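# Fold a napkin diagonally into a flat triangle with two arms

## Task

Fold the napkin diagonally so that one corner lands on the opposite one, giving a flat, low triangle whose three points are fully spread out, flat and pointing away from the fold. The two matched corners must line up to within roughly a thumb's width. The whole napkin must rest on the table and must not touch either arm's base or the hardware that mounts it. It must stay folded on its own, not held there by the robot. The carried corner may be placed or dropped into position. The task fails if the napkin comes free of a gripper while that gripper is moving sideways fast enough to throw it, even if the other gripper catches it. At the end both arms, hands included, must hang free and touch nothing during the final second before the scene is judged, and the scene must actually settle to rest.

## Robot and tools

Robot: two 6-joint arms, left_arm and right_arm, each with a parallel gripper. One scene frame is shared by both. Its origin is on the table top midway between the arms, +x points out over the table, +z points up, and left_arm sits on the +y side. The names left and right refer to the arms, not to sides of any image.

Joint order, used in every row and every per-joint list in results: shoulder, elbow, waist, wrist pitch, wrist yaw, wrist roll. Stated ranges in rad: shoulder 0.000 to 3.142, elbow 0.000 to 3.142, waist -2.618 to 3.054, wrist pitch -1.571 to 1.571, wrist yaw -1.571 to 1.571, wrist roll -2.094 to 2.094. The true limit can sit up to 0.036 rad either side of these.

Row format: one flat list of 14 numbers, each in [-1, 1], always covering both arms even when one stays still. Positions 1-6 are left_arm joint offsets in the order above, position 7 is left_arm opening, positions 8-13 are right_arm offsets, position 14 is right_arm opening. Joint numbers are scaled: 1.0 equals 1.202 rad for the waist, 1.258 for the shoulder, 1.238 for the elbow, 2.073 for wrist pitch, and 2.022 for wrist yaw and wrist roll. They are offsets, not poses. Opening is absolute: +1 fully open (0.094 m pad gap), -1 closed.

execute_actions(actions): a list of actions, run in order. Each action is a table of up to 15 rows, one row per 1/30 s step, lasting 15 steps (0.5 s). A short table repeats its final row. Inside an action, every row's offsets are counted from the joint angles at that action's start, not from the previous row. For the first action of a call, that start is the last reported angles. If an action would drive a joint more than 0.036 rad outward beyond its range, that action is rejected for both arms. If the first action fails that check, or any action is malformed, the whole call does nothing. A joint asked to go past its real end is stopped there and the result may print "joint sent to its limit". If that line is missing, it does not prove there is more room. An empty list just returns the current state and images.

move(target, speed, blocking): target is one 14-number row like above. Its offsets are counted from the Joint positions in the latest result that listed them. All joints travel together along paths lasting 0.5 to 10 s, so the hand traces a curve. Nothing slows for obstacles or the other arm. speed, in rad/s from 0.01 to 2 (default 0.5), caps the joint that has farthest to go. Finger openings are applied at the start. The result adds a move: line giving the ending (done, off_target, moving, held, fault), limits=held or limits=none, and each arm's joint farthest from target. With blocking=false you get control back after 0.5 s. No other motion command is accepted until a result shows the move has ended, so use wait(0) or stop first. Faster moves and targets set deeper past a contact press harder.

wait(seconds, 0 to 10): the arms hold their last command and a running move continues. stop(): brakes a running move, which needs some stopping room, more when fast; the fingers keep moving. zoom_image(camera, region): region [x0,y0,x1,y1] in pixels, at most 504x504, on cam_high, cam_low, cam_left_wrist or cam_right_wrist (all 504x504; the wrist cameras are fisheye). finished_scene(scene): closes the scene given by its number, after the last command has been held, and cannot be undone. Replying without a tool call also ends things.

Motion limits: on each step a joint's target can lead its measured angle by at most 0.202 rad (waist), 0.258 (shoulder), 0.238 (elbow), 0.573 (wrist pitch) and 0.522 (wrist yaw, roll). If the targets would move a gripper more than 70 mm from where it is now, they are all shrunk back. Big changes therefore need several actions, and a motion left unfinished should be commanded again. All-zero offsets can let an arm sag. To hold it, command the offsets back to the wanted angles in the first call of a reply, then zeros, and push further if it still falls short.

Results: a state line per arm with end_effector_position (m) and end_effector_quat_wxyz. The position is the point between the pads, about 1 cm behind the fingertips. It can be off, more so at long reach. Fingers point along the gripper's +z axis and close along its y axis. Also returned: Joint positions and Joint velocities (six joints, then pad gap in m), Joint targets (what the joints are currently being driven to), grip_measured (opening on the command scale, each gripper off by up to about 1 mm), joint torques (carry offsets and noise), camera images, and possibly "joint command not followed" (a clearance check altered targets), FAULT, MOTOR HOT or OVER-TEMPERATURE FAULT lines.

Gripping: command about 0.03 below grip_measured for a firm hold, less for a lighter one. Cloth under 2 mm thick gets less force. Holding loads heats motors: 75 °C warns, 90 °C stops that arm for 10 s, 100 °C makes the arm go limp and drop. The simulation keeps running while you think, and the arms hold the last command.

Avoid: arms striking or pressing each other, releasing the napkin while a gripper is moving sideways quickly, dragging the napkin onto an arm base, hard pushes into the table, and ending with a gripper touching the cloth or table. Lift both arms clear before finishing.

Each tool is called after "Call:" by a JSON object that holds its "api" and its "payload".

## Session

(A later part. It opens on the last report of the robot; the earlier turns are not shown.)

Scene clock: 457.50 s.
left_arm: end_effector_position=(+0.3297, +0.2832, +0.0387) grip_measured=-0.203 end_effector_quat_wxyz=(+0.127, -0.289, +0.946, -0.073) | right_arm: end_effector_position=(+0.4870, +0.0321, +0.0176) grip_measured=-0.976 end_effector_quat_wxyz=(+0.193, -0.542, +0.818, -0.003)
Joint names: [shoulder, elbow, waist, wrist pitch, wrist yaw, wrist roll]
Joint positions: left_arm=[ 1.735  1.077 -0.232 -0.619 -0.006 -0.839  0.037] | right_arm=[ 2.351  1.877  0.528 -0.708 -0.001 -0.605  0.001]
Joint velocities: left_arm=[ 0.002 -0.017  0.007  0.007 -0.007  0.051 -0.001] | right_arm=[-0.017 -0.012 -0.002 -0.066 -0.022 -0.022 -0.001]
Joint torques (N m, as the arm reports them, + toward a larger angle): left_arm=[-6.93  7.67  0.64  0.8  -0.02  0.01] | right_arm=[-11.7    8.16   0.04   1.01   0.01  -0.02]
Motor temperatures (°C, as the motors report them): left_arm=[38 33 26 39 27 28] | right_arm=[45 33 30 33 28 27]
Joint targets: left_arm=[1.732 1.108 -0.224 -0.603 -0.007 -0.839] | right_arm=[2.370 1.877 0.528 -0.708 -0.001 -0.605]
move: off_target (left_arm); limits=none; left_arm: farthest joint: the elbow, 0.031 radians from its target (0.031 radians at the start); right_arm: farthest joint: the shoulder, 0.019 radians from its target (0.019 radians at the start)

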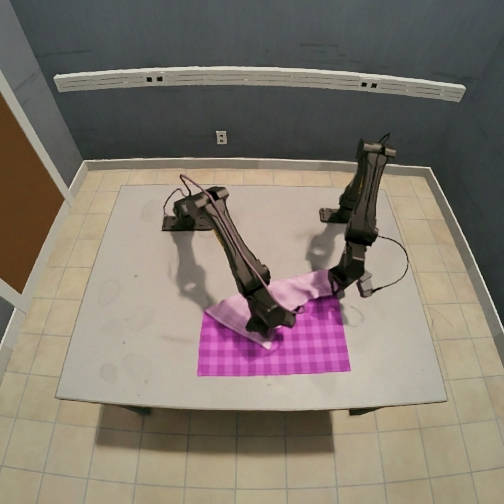

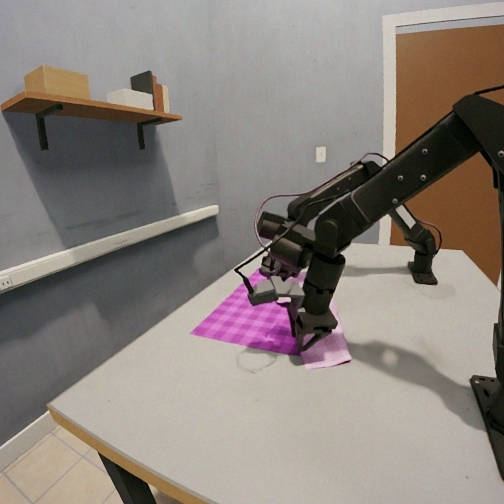

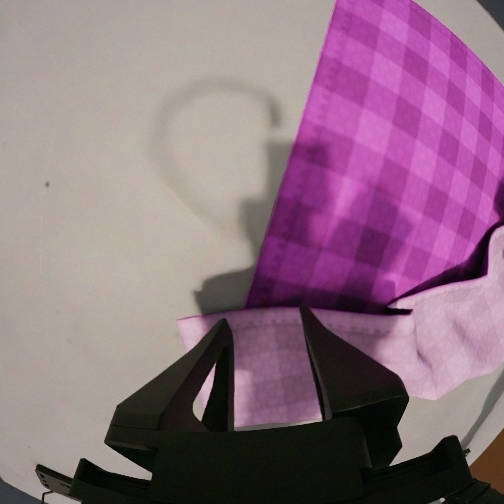

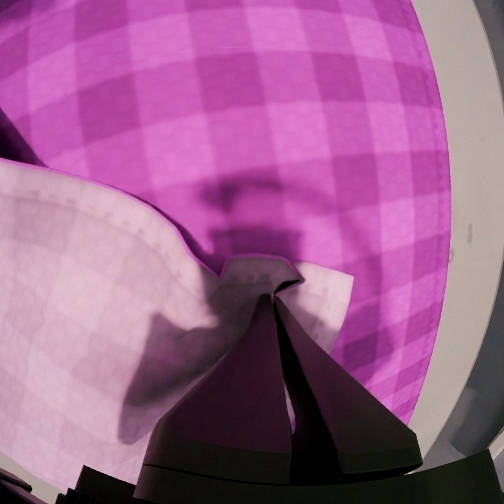

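Call:
{"api": "move", "payload": {"target": [0.0,0.025,0,-0.045,0,0,-0.2, 0.015,0,0,0,0,0,-1], "speed": 0.2}}

Call:
{"api": "move", "payload": {"target": [0.075,0,0,0,0,0,-0.2, 0.015,0,0,0,0,0,-1], "speed": 0.1}}

Scene clock: 459.67 s.
left_arm: end_effector_position=(+0.3085, +0.2884, +0.0332) grip_measured=-0.203 end_effector_quat_wxyz=(+0.088, -0.290, +0.952, -0.050) | right_arm: end_effector_position=(+0.4870, +0.0321, +0.0176) grip_measured=-0.976 end_effector_quat_wxyz=(+0.193, -0.542, +0.818, -0.003)
Joint names: [shoulder, elbow, waist, wrist pitch, wrist yaw, wrist roll]
Joint positions: left_arm=[ 1.735  1.077 -0.232 -0.71  -0.006 -0.839  0.037] | right_arm=[ 2.351  1.877  0.528 -0.708 -0.001 -0.605  0.001]
Joint velocities: left_arm=[-0.017 -0.002 -0.007 -0.095 -0.007 -0.022  0.   ] | right_arm=[-0.007 -0.017 -0.007  0.037 -0.037  0.007  0.   ]
Joint torques (N m, as the arm reports them, + toward a larger angle): left_arm=[-6.6   7.52 -0.08  0.45  0.01  0.01] | right_arm=[-11.71   8.17   0.04   1.01   0.01  -0.02]
Motor temperatures (°C, as the motors report them): left_arm=[38 33 26 39 27 28] | right_arm=[45 33 30 33 28 27]
Joint targets: left_arm=[1.735 1.108 -0.232 -0.713 -0.006 -0.839] | right_arm=[2.370 1.877 0.528 -0.708 -0.001 -0.605]
move: off_target (left_arm); limits=none; left_arm: farthest joint: the elbow, 0.031 radians from its target (0.031 radians at the start); right_arm: farthest joint: the shoulder, 0.019 radians from its target (0.019 radians at the start)

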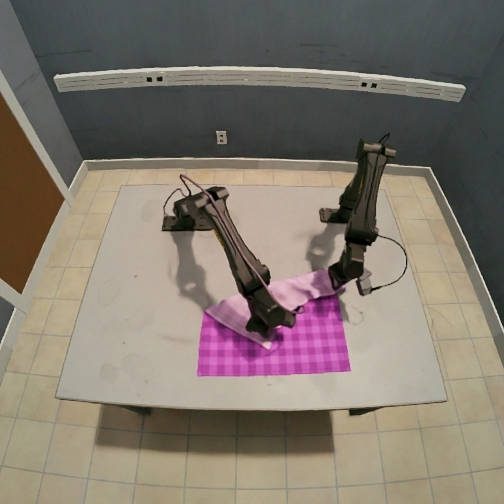

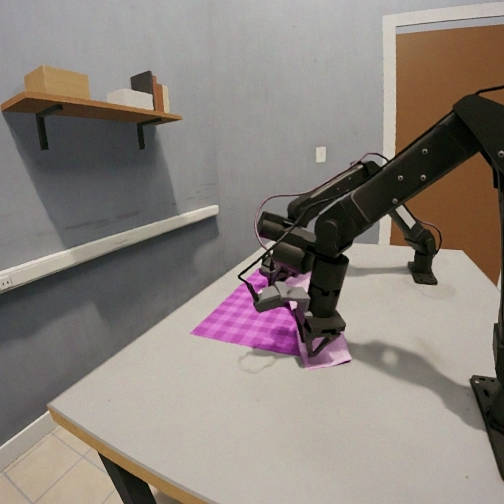

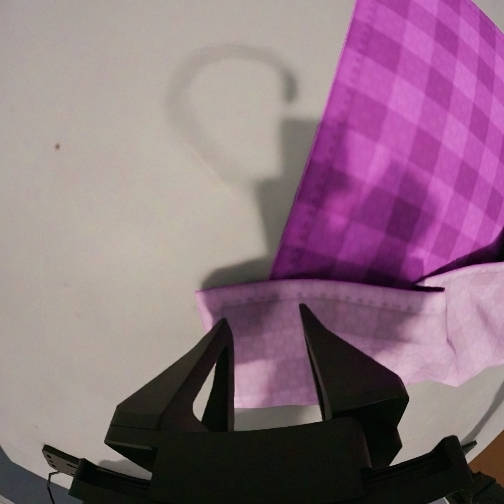

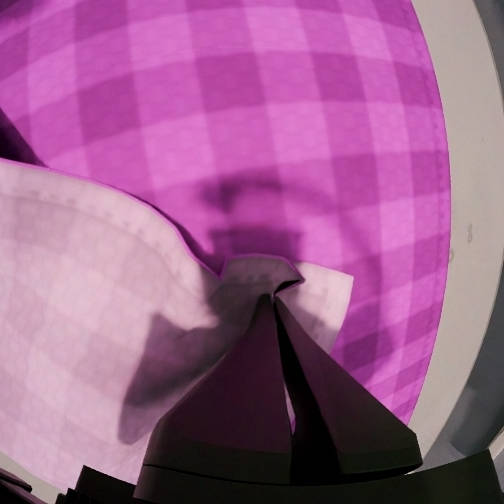

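Scene clock: 460.83 s.
left_arm: end_effector_position=(+0.3034, +0.2896, +0.0153) grip_measured=-0.203 end_effector_quat_wxyz=(+0.064, -0.291, +0.954, -0.036) | right_arm: end_effector_position=(+0.4870, +0.0321, +0.0176) grip_measured=-0.976 end_effector_quat_wxyz=(+0.193, -0.542, +0.818, -0.003)
Joint names: [shoulder, elbow, waist, wrist pitch, wrist yaw, wrist roll]
Joint positions: left_arm=[ 1.791  1.077 -0.232 -0.71  -0.005 -0.839  0.037] | right_arm=[ 2.351  1.877  0.528 -0.708 -0.001 -0.605  0.001]
Joint velocities: left_arm=[-0.002  0.002 -0.007  0.007  0.037 -0.022  0.001] | right_arm=[-0.002  0.032 -0.017 -0.037 -0.022 -0.022 -0.   ]
Joint torques (N m, as the arm reports them, + toward a larger angle): left_arm=[-4.17  5.06  0.05  0.45  0.    0.03] | right_arm=[-11.7    8.16   0.03   1.01   0.01  -0.02]
Motor temperatures (°C, as the motors report them): left_arm=[38 33 26 39 27 28] | right_arm=[45 33 30 33 28 27]
Joint targets: left_arm=[1.829 1.077 -0.232 -0.710 -0.006 -0.839] | right_arm=[2.370 1.877 0.528 -0.708 -0.001 -0.605]
move: off_target (left_arm); limits=none; left_arm: farthest joint: the shoulder, 0.038 radians from its target (0.094 radians at the start); right_arm: farthest joint: the shoulder, 0.019 radians from its target (0.019 radians at the start)

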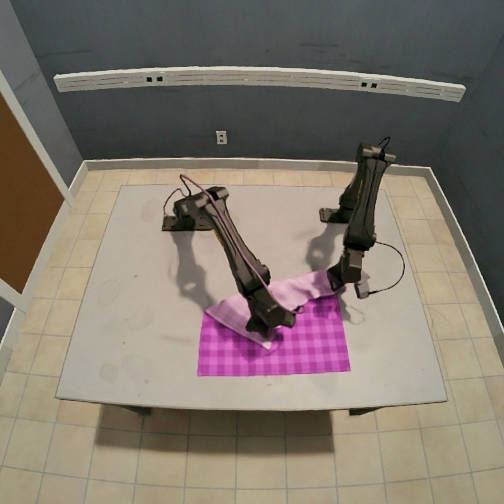

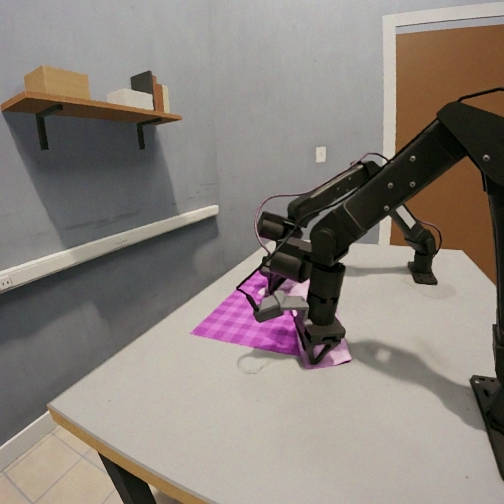

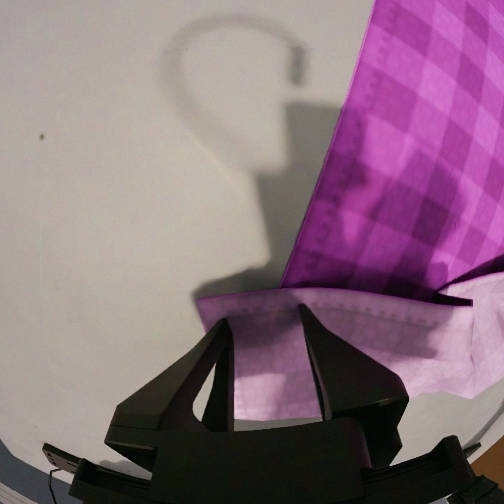

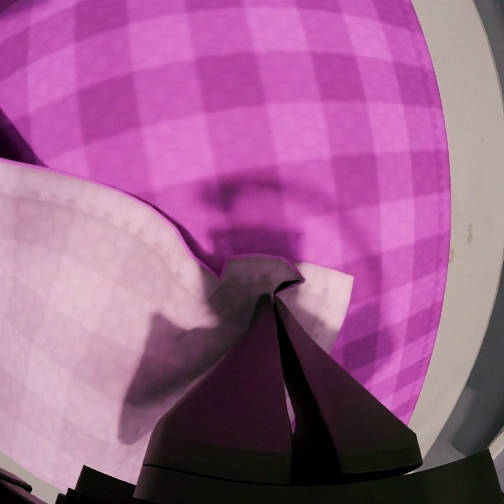

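Call:
{"api": "execute_actions", "payload": {"actions": [[[0.02,0,0,0,0,0,-0.45, 0.015,0,0,0,0,0,-1]],[[0.02,0,0,0,0,0,-0.7, 0.015,0,0,0,0,0,-1]],[[0.02,0,0,0,0,0,-1, 0.015,0,0,0,0,0,-1]]]}}

Call:
{"api": "move", "payload": {"target": [-0.07,0,0,0,0,0,-1, 0.015,0,0,0,0,0,-1], "speed": 0.1}}

Call:
{"api": "move", "payload": {"target": [-0.21,-0.2,-0.05,0,0,-0.12,-1, 0.015,0,0,0,0,0,-1], "speed": 0.15}}

Scene clock: 463.50 s.
left_arm: end_effector_position=(+0.2996, +0.2951, +0.0140) grip_measured=-0.995 end_effector_quat_wxyz=(+0.061, -0.292, +0.954, -0.020) | right_arm: end_effector_position=(+0.4870, +0.0321, +0.0176) grip_measured=-0.976 end_effector_quat_wxyz=(+0.193, -0.542, +0.818, -0.003)
Joint names: [shoulder, elbow, waist, wrist pitch, wrist yaw, wrist roll]
Joint positions: left_arm=[ 1.793  1.077 -0.232 -0.729 -0.03  -0.839  0.   ] | right_arm=[ 2.351  1.877  0.528 -0.708 -0.001 -0.605  0.001]
Joint velocities: left_arm=[-0.002 -0.002 -0.007  0.037  0.022  0.022 -0.001] | right_arm=[-0.012 -0.002  0.002 -0.037 -0.051 -0.051 -0.   ]
Joint torques (N m, as the arm reports them, + toward a larger angle): left_arm=[-5.26  4.97  0.05  0.42  0.03  0.01] | right_arm=[-11.7    8.16   0.03   1.01   0.01  -0.02]
Motor temperatures (°C, as the motors report them): left_arm=[38 32 26 38 27 28] | right_arm=[45 33 30 33 28 27]
Joint targets: left_arm=[1.817 1.077 -0.232 -0.724 -0.024 -0.839] | right_arm=[2.370 1.877 0.528 -0.708 -0.001 -0.605]

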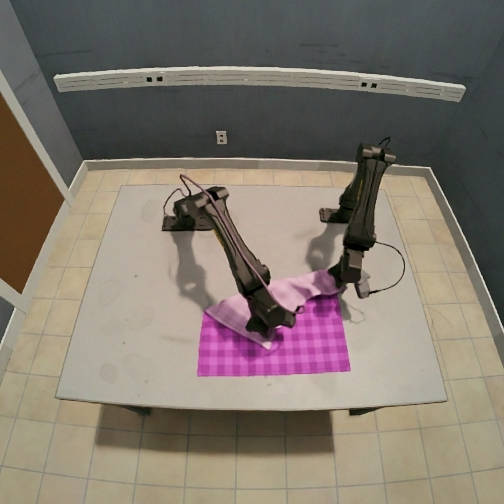

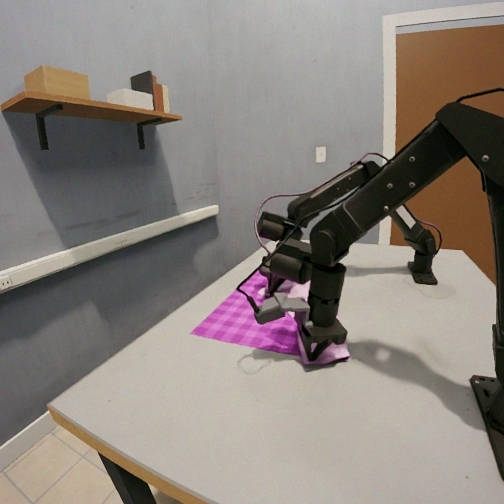

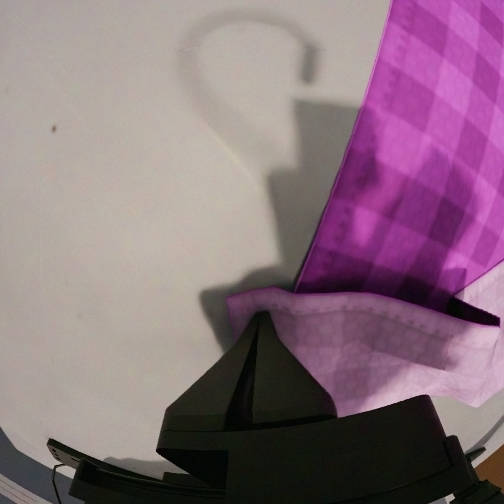

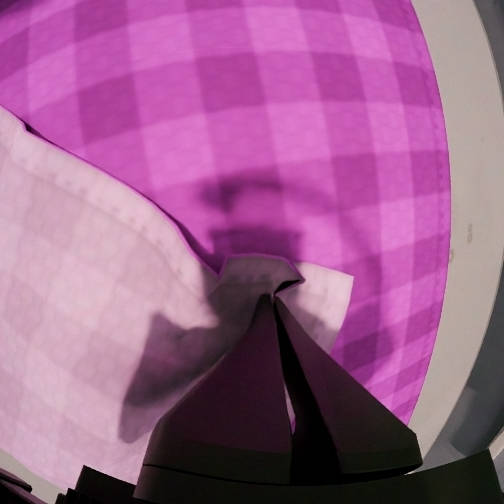

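Scene clock: 464.73 s.
left_arm: end_effector_position=(+0.3050, +0.2935, +0.0333) grip_measured=-0.996 end_effector_quat_wxyz=(+0.087, -0.291, +0.952, -0.036) | right_arm: end_effector_position=(+0.4870, +0.0321, +0.0176) grip_measured=-0.976 end_effector_quat_wxyz=(+0.193, -0.542, +0.818, -0.003)
Joint names: [shoulder, elbow, waist, wrist pitch, wrist yaw, wrist roll]
Joint positions: left_arm=[ 1.732  1.077 -0.232 -0.73  -0.029 -0.839  0.   ] | right_arm=[ 2.351  1.877  0.528 -0.708 -0.001 -0.605  0.001]
Joint velocities: left_arm=[ 0.017 -0.022 -0.007 -0.051 -0.037  0.051  0.   ] | right_arm=[-0.007  0.017 -0.002 -0.022 -0.037 -0.037  0.   ]
Joint torques (N m, as the arm reports them, + toward a larger angle): left_arm=[-8.44  5.23 -0.04  0.48 -0.02  0.01] | right_arm=[-11.69   8.17   0.04   1.01   0.01  -0.02]
Motor temperatures (°C, as the motors report them): left_arm=[38 32 26 38 27 28] | right_arm=[45 33 30 33 28 27]
Joint targets: left_arm=[1.706 1.077 -0.232 -0.729 -0.030 -0.839] | right_arm=[2.370 1.877 0.528 -0.708 -0.001 -0.605]
move: off_target (left_arm); limits=none; left_arm: farthest joint: the shoulder, 0.027 radians from its target (0.088 radians at the start); right_arm: farthest joint: the shoulder, 0.019 radians from its target (0.019 radians at the start)

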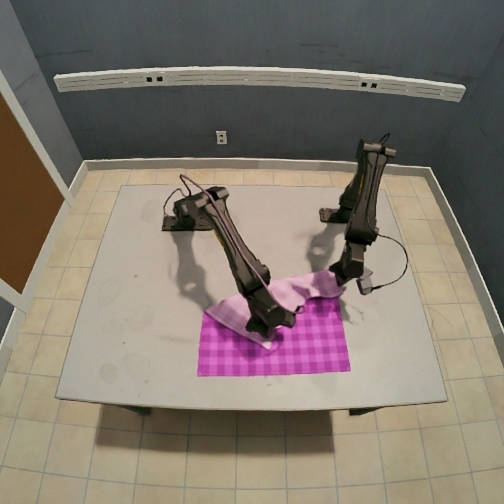

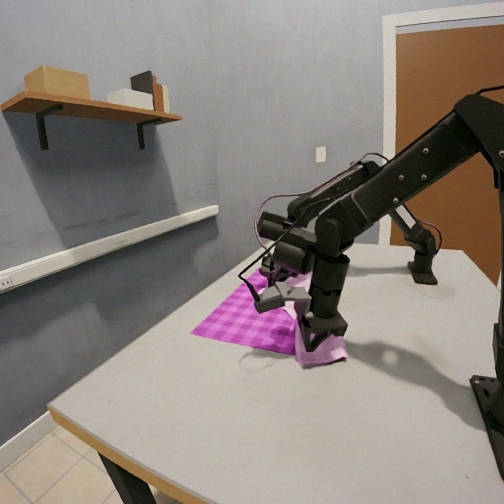

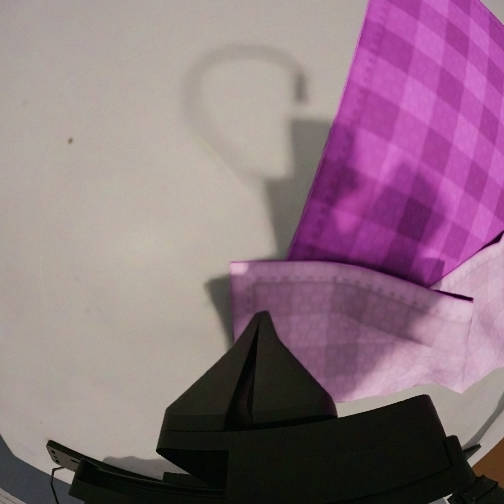

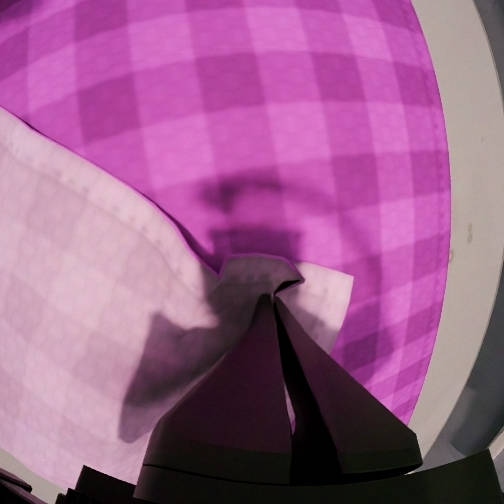

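Scene clock: 467.03 s.
left_arm: end_effector_position=(+0.2397, +0.2951, +0.0356) grip_measured=-0.996 end_effector_quat_wxyz=(+0.079, -0.379, +0.921, -0.048) | right_arm: end_effector_position=(+0.4870, +0.0321, +0.0176) grip_measured=-0.976 end_effector_quat_wxyz=(+0.193, -0.542, +0.818, -0.003)
Joint names: [shoulder, elbow, waist, wrist pitch, wrist yaw, wrist roll]
Joint positions: left_arm=[ 1.493  0.837 -0.284 -0.732 -0.026 -1.077  0.   ] | right_arm=[ 2.351  1.877  0.528 -0.708 -0.001 -0.605  0.001]
Joint velocities: left_arm=[-0.012 -0.017  0.017  0.007  0.095  0.022  0.   ] | right_arm=[-0.022 -0.022 -0.002  0.066 -0.051 -0.037 -0.   ]
Joint torques (N m, as the arm reports them, + toward a larger angle): left_arm=[-6.43  4.53 -0.8   0.5  -0.03 -0.04] | right_arm=[-11.7    8.16   0.03   1.01   0.01  -0.02]
Motor temperatures (°C, as the motors report them): left_arm=[38 32 26 38 27 28] | right_arm=[45 33 30 33 28 27]
Joint targets: left_arm=[1.468 0.829 -0.292 -0.730 -0.029 -1.082] | right_arm=[2.370 1.877 0.528 -0.708 -0.001 -0.605]
move: off_target (left_arm); limits=none; left_arm: farthest joint: the shoulder, 0.025 radians from its target (0.264 radians at the start); right_arm: farthest joint: the shoulder, 0.019 radians from its target (0.019 radians at the start)

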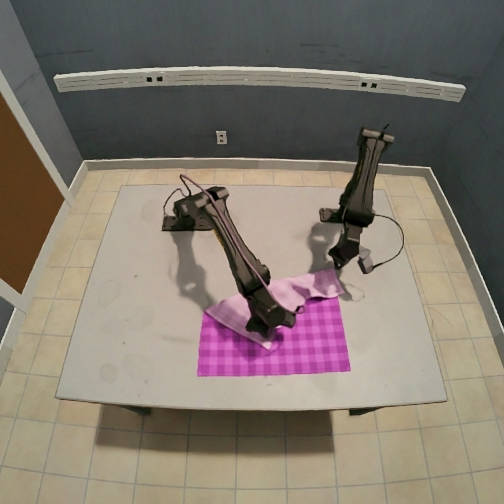

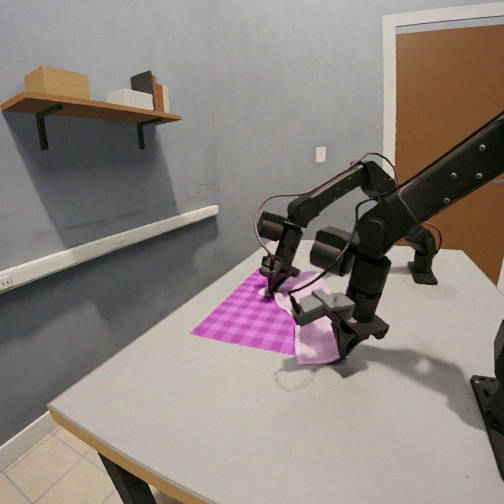

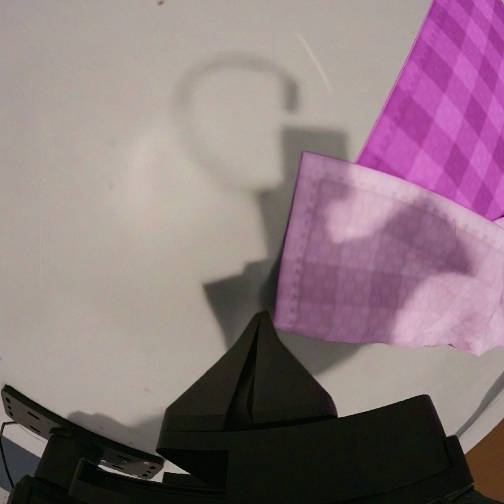

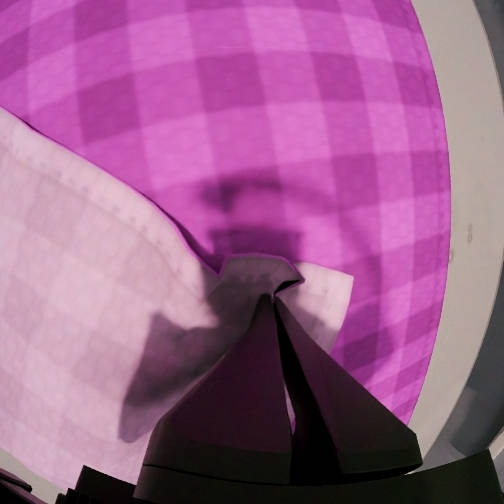

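Call:
{"api": "move", "payload": {"target": [0.0,0.1,0,0,0.015,0.533,-0.2, 0.015,0,0,0,0,0,-1], "speed": 0.8}}

Call:
{"api": "move", "payload": {"target": [0.185,0.145,0.015,0.04,0,0,-0.2, 0.015,0,0,0,0,0,-1], "speed": 0.3}}

Scene clock: 470.47 s.
left_arm: end_effector_position=(+0.2676, +0.2822, +0.0625) grip_measured=-0.202 end_effector_quat_wxyz=(+0.135, +0.145, +0.980, -0.019) | right_arm: end_effector_position=(+0.4870, +0.0321, +0.0176) grip_measured=-0.976 end_effector_quat_wxyz=(+0.193, -0.542, +0.818, -0.003)
Joint names: [shoulder, elbow, waist, wrist pitch, wrist yaw, wrist roll]
Joint positions: left_arm=[ 1.493  0.93  -0.284 -0.735 -0.003 -0.005  0.037] | right_arm=[ 2.351  1.877  0.528 -0.708 -0.001 -0.605  0.001]
Joint velocities: left_arm=[-0.002 -0.002 -0.002 -0.037 -0.037  0.022  0.001] | right_arm=[-0.007 -0.017  0.007  0.022  0.022  0.037 -0.   ]
Joint torques (N m, as the arm reports them, + toward a larger angle): left_arm=[-4.97  7.71 -0.02  0.66  0.08  0.1 ] | right_arm=[-11.7    8.15   0.03   1.01   0.01  -0.02]
Motor temperatures (°C, as the motors report them): left_arm=[38 32 26 38 27 28] | right_arm=[45 33 30 33 28 27]
Joint targets: left_arm=[1.493 0.961 -0.284 -0.732 0.004 0.001] | right_arm=[2.370 1.877 0.528 -0.708 -0.001 -0.605]
move: off_target (left_arm); limits=none; left_arm: farthest joint: the elbow, 0.031 radians from its target (0.124 radians at the start); right_arm: farthest joint: the shoulder, 0.019 radians from its target (0.019 radians at the start)

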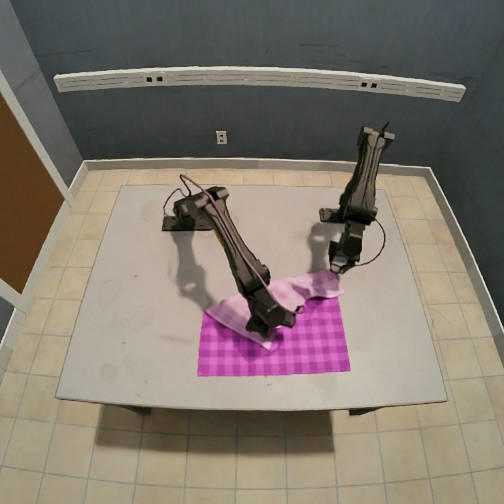

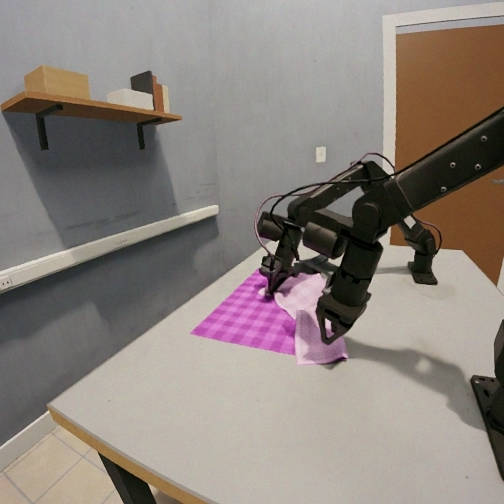

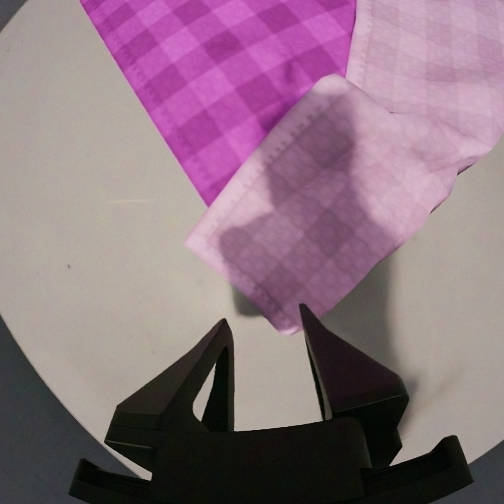

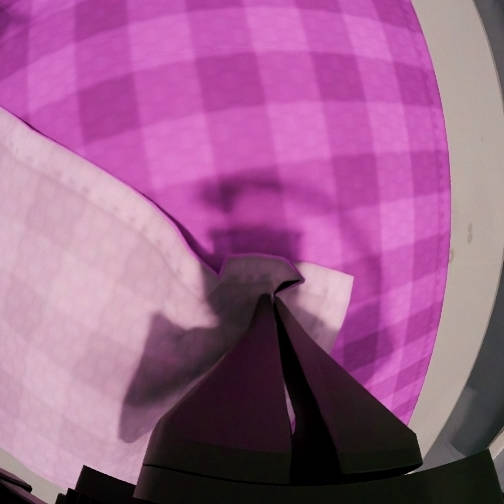

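Scene clock: 471.63 s.
left_arm: end_effector_position=(+0.3149, +0.2710, +0.0383) grip_measured=-0.202 end_effector_quat_wxyz=(+0.124, +0.141, +0.982, -0.017) | right_arm: end_effector_position=(+0.4870, +0.0321, +0.0176) grip_measured=-0.976 end_effector_quat_wxyz=(+0.193, -0.542, +0.818, -0.003)
Joint names: [shoulder, elbow, waist, wrist pitch, wrist yaw, wrist roll]
Joint positions: left_arm=[ 1.727  1.078 -0.274 -0.67  -0.003 -0.005  0.037] | right_arm=[ 2.351  1.877  0.528 -0.708 -0.001 -0.605  0.001]
Joint velocities: left_arm=[ 0.002 -0.017 -0.007 -0.007  0.007  0.007 -0.001] | right_arm=[ 0.002 -0.007  0.002 -0.007  0.022  0.022  0.001]
Joint torques (N m, as the arm reports them, + toward a larger angle): left_arm=[-6.74  7.64  0.74  0.73  0.02  0.  ] | right_arm=[-11.7    8.16   0.02   1.01   0.01  -0.02]
Motor temperatures (°C, as the motors report them): left_arm=[38 33 26 38 27 28] | right_arm=[45 33 30 33 28 27]
Joint targets: left_arm=[1.726 1.110 -0.266 -0.652 -0.003 -0.005] | right_arm=[2.370 1.877 0.528 -0.708 -0.001 -0.605]
move: off_target (left_arm); limits=none; left_arm: farthest joint: the elbow, 0.032 radians from its target (0.179 radians at the start); right_arm: farthest joint: the shoulder, 0.019 radians from its target (0.019 radians at the start)

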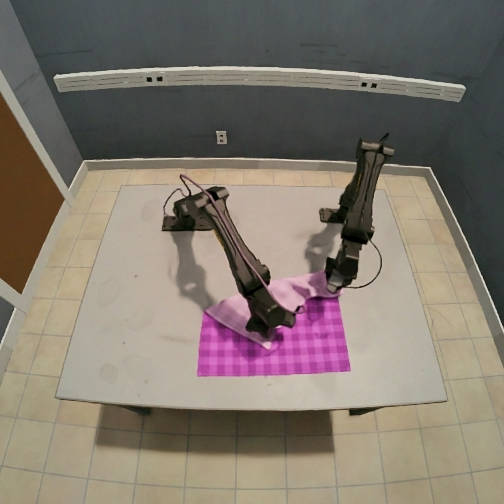

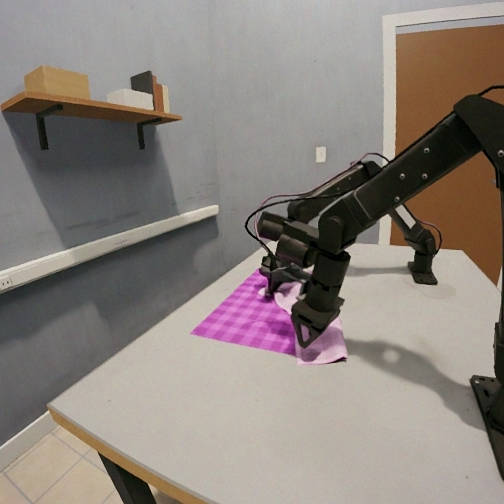

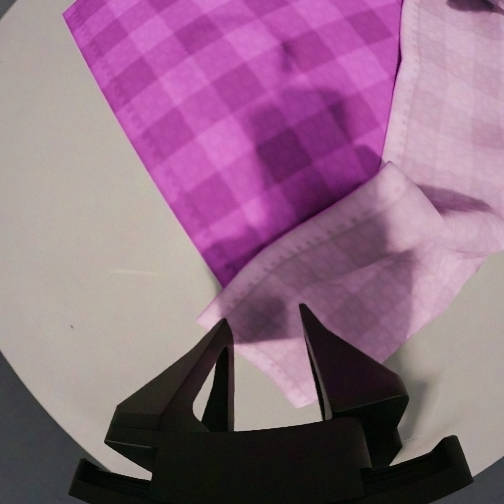

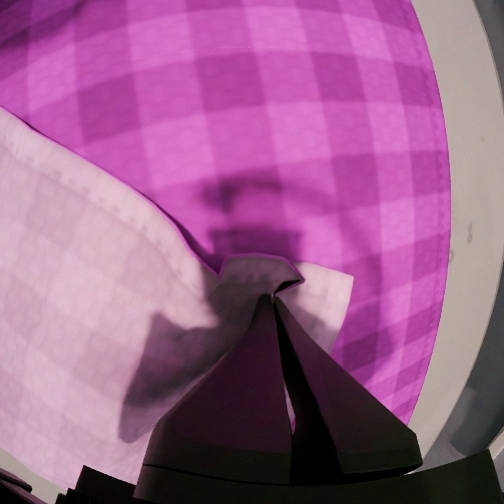

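Call:
{"api": "move", "payload": {"target": [0.08,0,-0.012,0.015,0,0,-0.2, 0.015,0,0,0,0,0,-1], "speed": 0.1}}

Call:
{"api": "execute_actions", "payload": {"actions": [[[0.02,0,0,0,0,0,-0.45, 0.015,0,0,0,0,0,-1]],[[0.02,0,0,0,0,0,-0.7, 0.015,0,0,0,0,0,-1]],[[0.02,0,0,0,0,0,-1, 0.015,0,0,0,0,0,-1]]]}}

Scene clock: 473.93 s.
left_arm: end_effector_position=(+0.3096, +0.2721, +0.0152) grip_measured=-0.202 end_effector_quat_wxyz=(+0.092, +0.142, +0.985, -0.011) | right_arm: end_effector_position=(+0.4870, +0.0321, +0.0176) grip_measured=-0.976 end_effector_quat_wxyz=(+0.193, -0.542, +0.818, -0.003)
Joint names: [shoulder, elbow, waist, wrist pitch, wrist yaw, wrist roll]
Joint positions: left_arm=[ 1.798  1.078 -0.277 -0.665 -0.005 -0.005  0.037] | right_arm=[ 2.351  1.877  0.528 -0.708 -0.001 -0.605  0.001]
Joint velocities: left_arm=[ 0.007  0.017 -0.002  0.051 -0.095  0.007 -0.   ] | right_arm=[ 0.002 -0.012  0.002  0.051  0.007 -0.051  0.   ]
Joint torques (N m, as the arm reports them, + toward a larger angle): left_arm=[-4.76  5.03 -1.12  0.72  0.02  0.01] | right_arm=[-11.7    8.16   0.03   1.01   0.01  -0.02]
Motor temperatures (°C, as the motors report them): left_arm=[38 33 26 38 27 28] | right_arm=[45 33 30 33 28 27]
Joint targets: left_arm=[1.828 1.078 -0.289 -0.639 -0.003 -0.005] | right_arm=[2.370 1.877 0.528 -0.708 -0.001 -0.605]
move: off_target (left_arm); limits=none; left_arm: farthest joint: the shoulder, 0.030 radians from its target (0.100 radians at the start); right_arm: farthest joint: the shoulder, 0.019 radians from its target (0.019 radians at the start)

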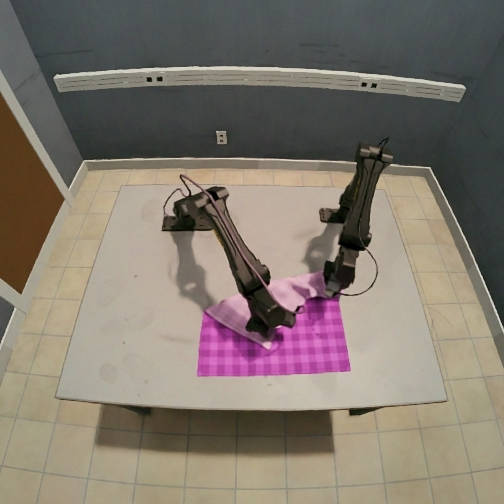

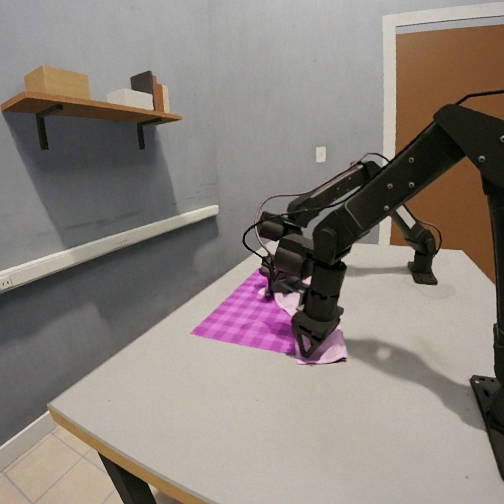

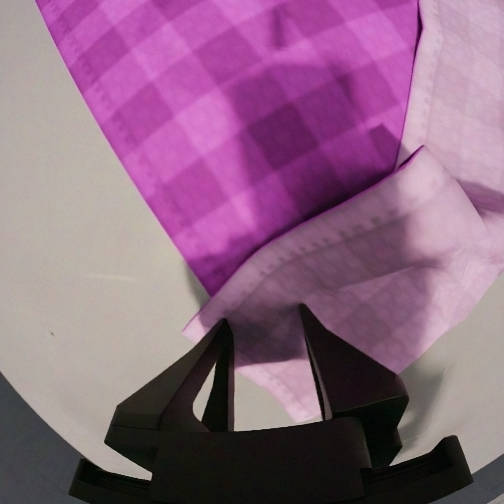

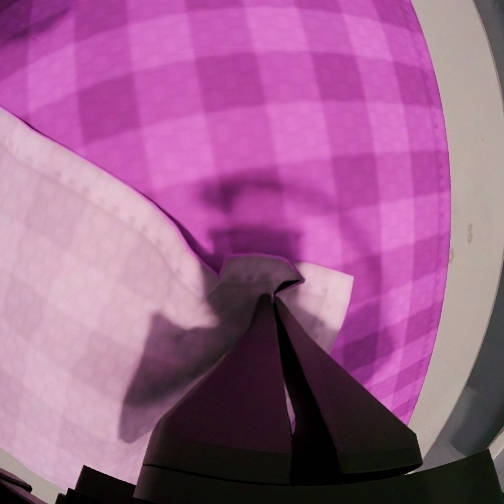

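Scene clock: 475.43 s.
left_arm: end_effector_position=(+0.3113, +0.2703, +0.0155) grip_measured=-0.984 end_effector_quat_wxyz=(+0.096, +0.142, +0.985, -0.015) | right_arm: end_effector_position=(+0.4870, +0.0321, +0.0176) grip_measured=-0.976 end_effector_quat_wxyz=(+0.193, -0.542, +0.818, -0.003)
Joint names: [shoulder, elbow, waist, wrist pitch, wrist yaw, wrist roll]
Joint positions: left_arm=[ 1.798  1.078 -0.277 -0.657  0.002 -0.005  0.001] | right_arm=[ 2.351  1.877  0.528 -0.708 -0.001 -0.605  0.001]
Joint velocities: left_arm=[-0.017 -0.012 -0.012 -0.007  0.037 -0.081  0.   ] | right_arm=[-0.012  0.002  0.002  0.022 -0.037  0.007  0.001]
Joint torques (N m, as the arm reports them, + toward a larger angle): left_arm=[-5.2   4.99 -0.01  0.47  0.    0.  ] | right_arm=[-11.7    8.16   0.04   1.01   0.01  -0.02]
Motor temperatures (°C, as the motors report them): left_arm=[38 32 26 38 27 28] | right_arm=[45 33 30 33 28 27]
Joint targets: left_arm=[1.823 1.078 -0.277 -0.661 -0.002 -0.005] | right_arm=[2.370 1.877 0.528 -0.708 -0.001 -0.605]

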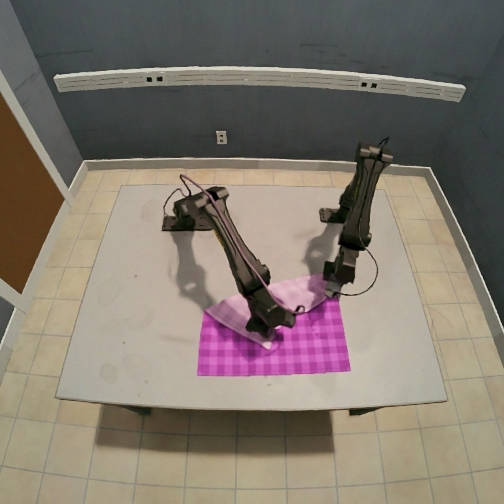

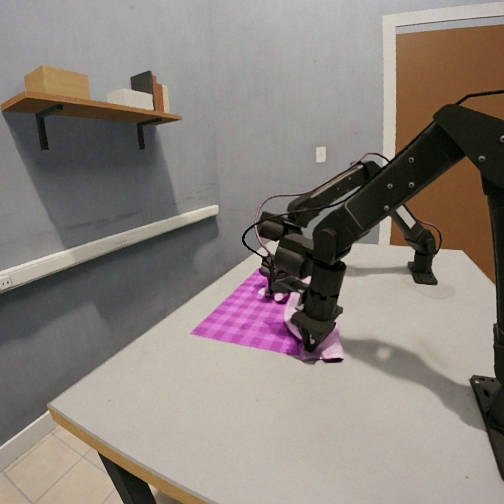

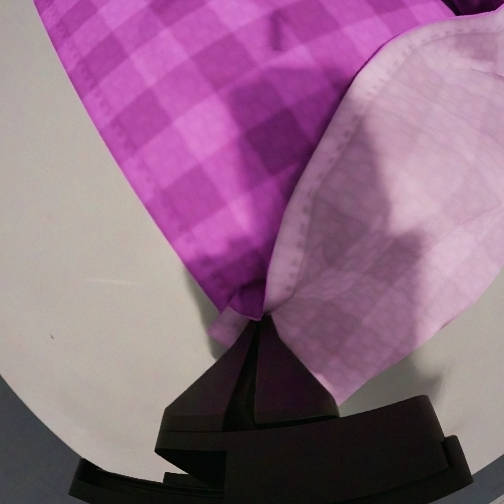

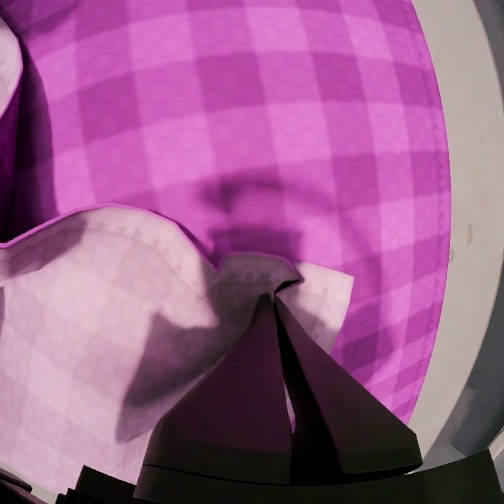

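Call:
{"api": "move", "payload": {"target": [-0.08,0,0,0,0,0,-1, 0.015,0,0,0,0,0,-1], "speed": 0.1}}

Call:
{"api": "move", "payload": {"target": [-0.33,-0.315,-0.15,0,0,-0.3,-1, 0.015,0,0,0,0,0,-1], "speed": 0.2}}

Scene clock: 477.73 s.
left_arm: end_effector_position=(+0.3174, +0.2685, +0.0401) grip_measured=-0.984 end_effector_quat_wxyz=(+0.131, +0.142, +0.981, -0.021) | right_arm: end_effector_position=(+0.4870, +0.0321, +0.0176) grip_measured=-0.976 end_effector_quat_wxyz=(+0.193, -0.542, +0.818, -0.003)
Joint names: [shoulder, elbow, waist, wrist pitch, wrist yaw, wrist roll]
Joint positions: left_arm=[ 1.724  1.078 -0.277 -0.658  0.002 -0.005  0.001] | right_arm=[ 2.351  1.877  0.528 -0.708 -0.001 -0.605  0.001]
Joint velocities: left_arm=[ 0.007 -0.007 -0.012 -0.007 -0.066 -0.007  0.   ] | right_arm=[-0.007  0.002 -0.002  0.022 -0.037 -0.022  0.   ]
Joint torques (N m, as the arm reports them, + toward a larger angle): left_arm=[-8.53  5.28 -0.01  0.59  0.01 -0.01] | right_arm=[-11.7    8.16   0.03   1.01   0.01  -0.02]
Motor temperatures (°C, as the motors report them): left_arm=[38 32 26 38 27 28] | right_arm=[45 33 30 33 28 27]
Joint targets: left_arm=[1.698 1.078 -0.277 -0.657 0.002 -0.005] | right_arm=[2.370 1.877 0.528 -0.708 -0.001 -0.605]
move: off_target (left_arm); limits=none; left_arm: farthest joint: the shoulder, 0.027 radians from its target (0.101 radians at the start); right_arm: farthest joint: the shoulder, 0.019 radians from its target (0.019 radians at the start)

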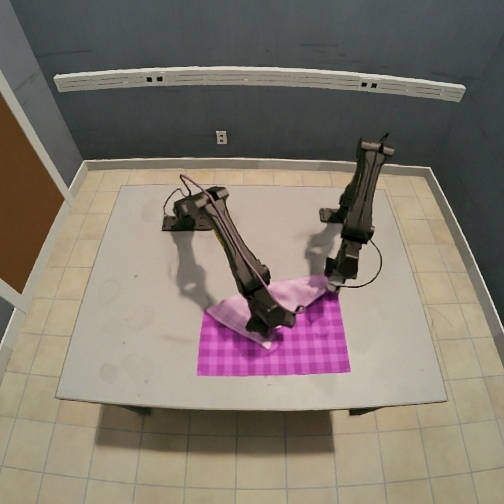

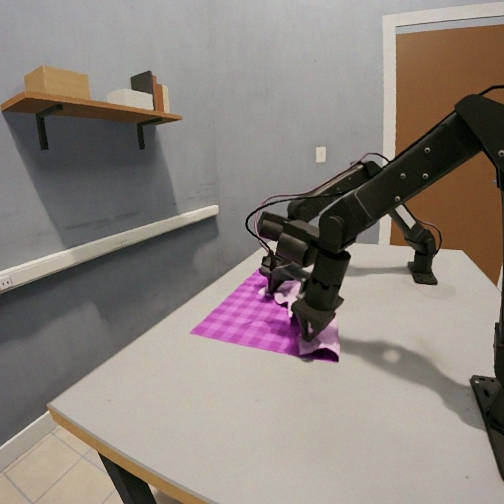

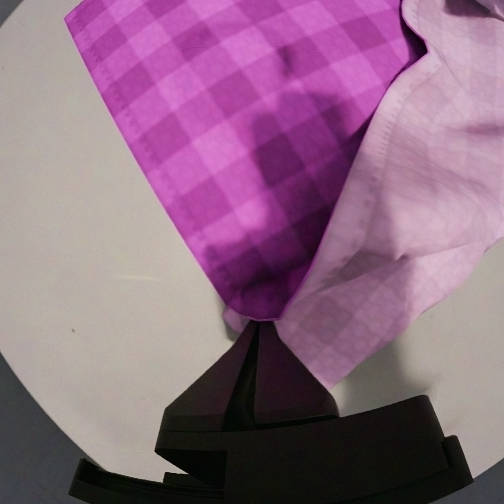

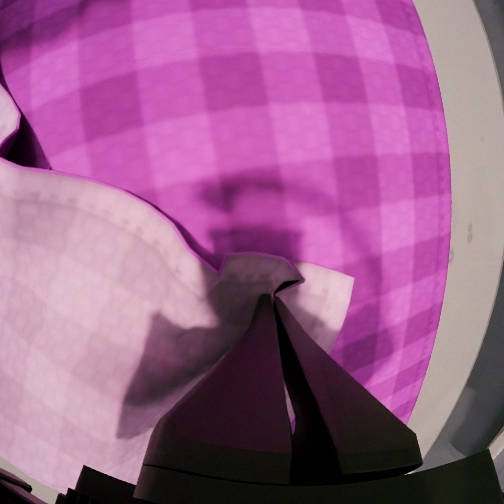

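Scene clock: 481.40 s.
left_arm: end_effector_position=(+0.2108, +0.2530, +0.0413) grip_measured=-0.984 end_effector_quat_wxyz=(+0.126, -0.071, +0.986, -0.077) | right_arm: end_effector_position=(+0.4870, +0.0321, +0.0176) grip_measured=-0.976 end_effector_quat_wxyz=(+0.193, -0.542, +0.818, -0.003)
Joint names: [shoulder, elbow, waist, wrist pitch, wrist yaw, wrist roll]
Joint positions: left_arm=[ 1.333  0.701 -0.449 -0.642  0.004 -0.608  0.001] | right_arm=[ 2.351  1.877  0.528 -0.708 -0.001 -0.605  0.001]
Joint velocities: left_arm=[ 0.027 -0.007 -0.012 -0.081  0.022  0.022 -0.   ] | right_arm=[-0.022  0.002 -0.007  0.007 -0.022 -0.022 -0.   ]
Joint torques (N m, as the arm reports them, + toward a larger angle): left_arm=[-5.16  4.35 -0.75  0.49 -0.02 -0.03] | right_arm=[-11.71   8.15   0.03   1.01   0.01  -0.02]
Motor temperatures (°C, as the motors report them): left_arm=[38 32 26 38 27 28] | right_arm=[45 33 30 33 28 27]
Joint targets: left_arm=[1.309 0.688 -0.457 -0.658 0.002 -0.612] | right_arm=[2.370 1.877 0.528 -0.708 -0.001 -0.605]
move: off_target (left_arm); limits=none; left_arm: farthest joint: the shoulder, 0.024 radians from its target (0.415 radians at the start); right_arm: farthest joint: the shoulder, 0.019 radians from its target (0.019 radians at the start)

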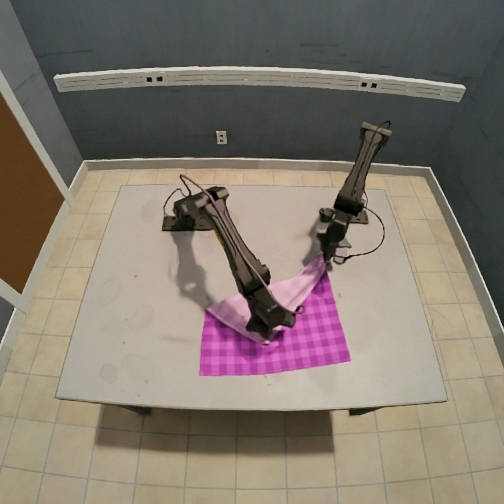

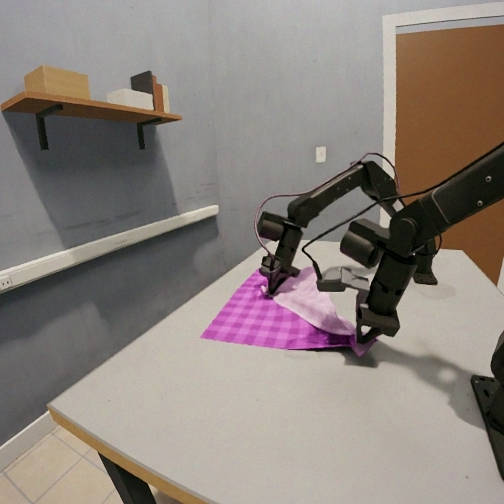

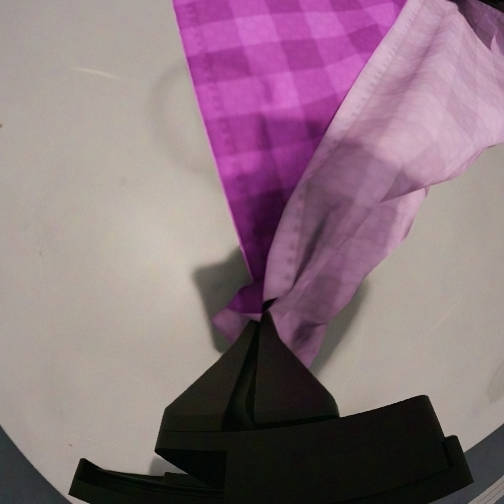

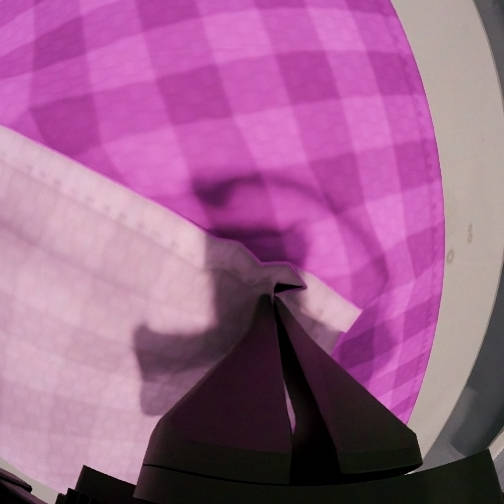

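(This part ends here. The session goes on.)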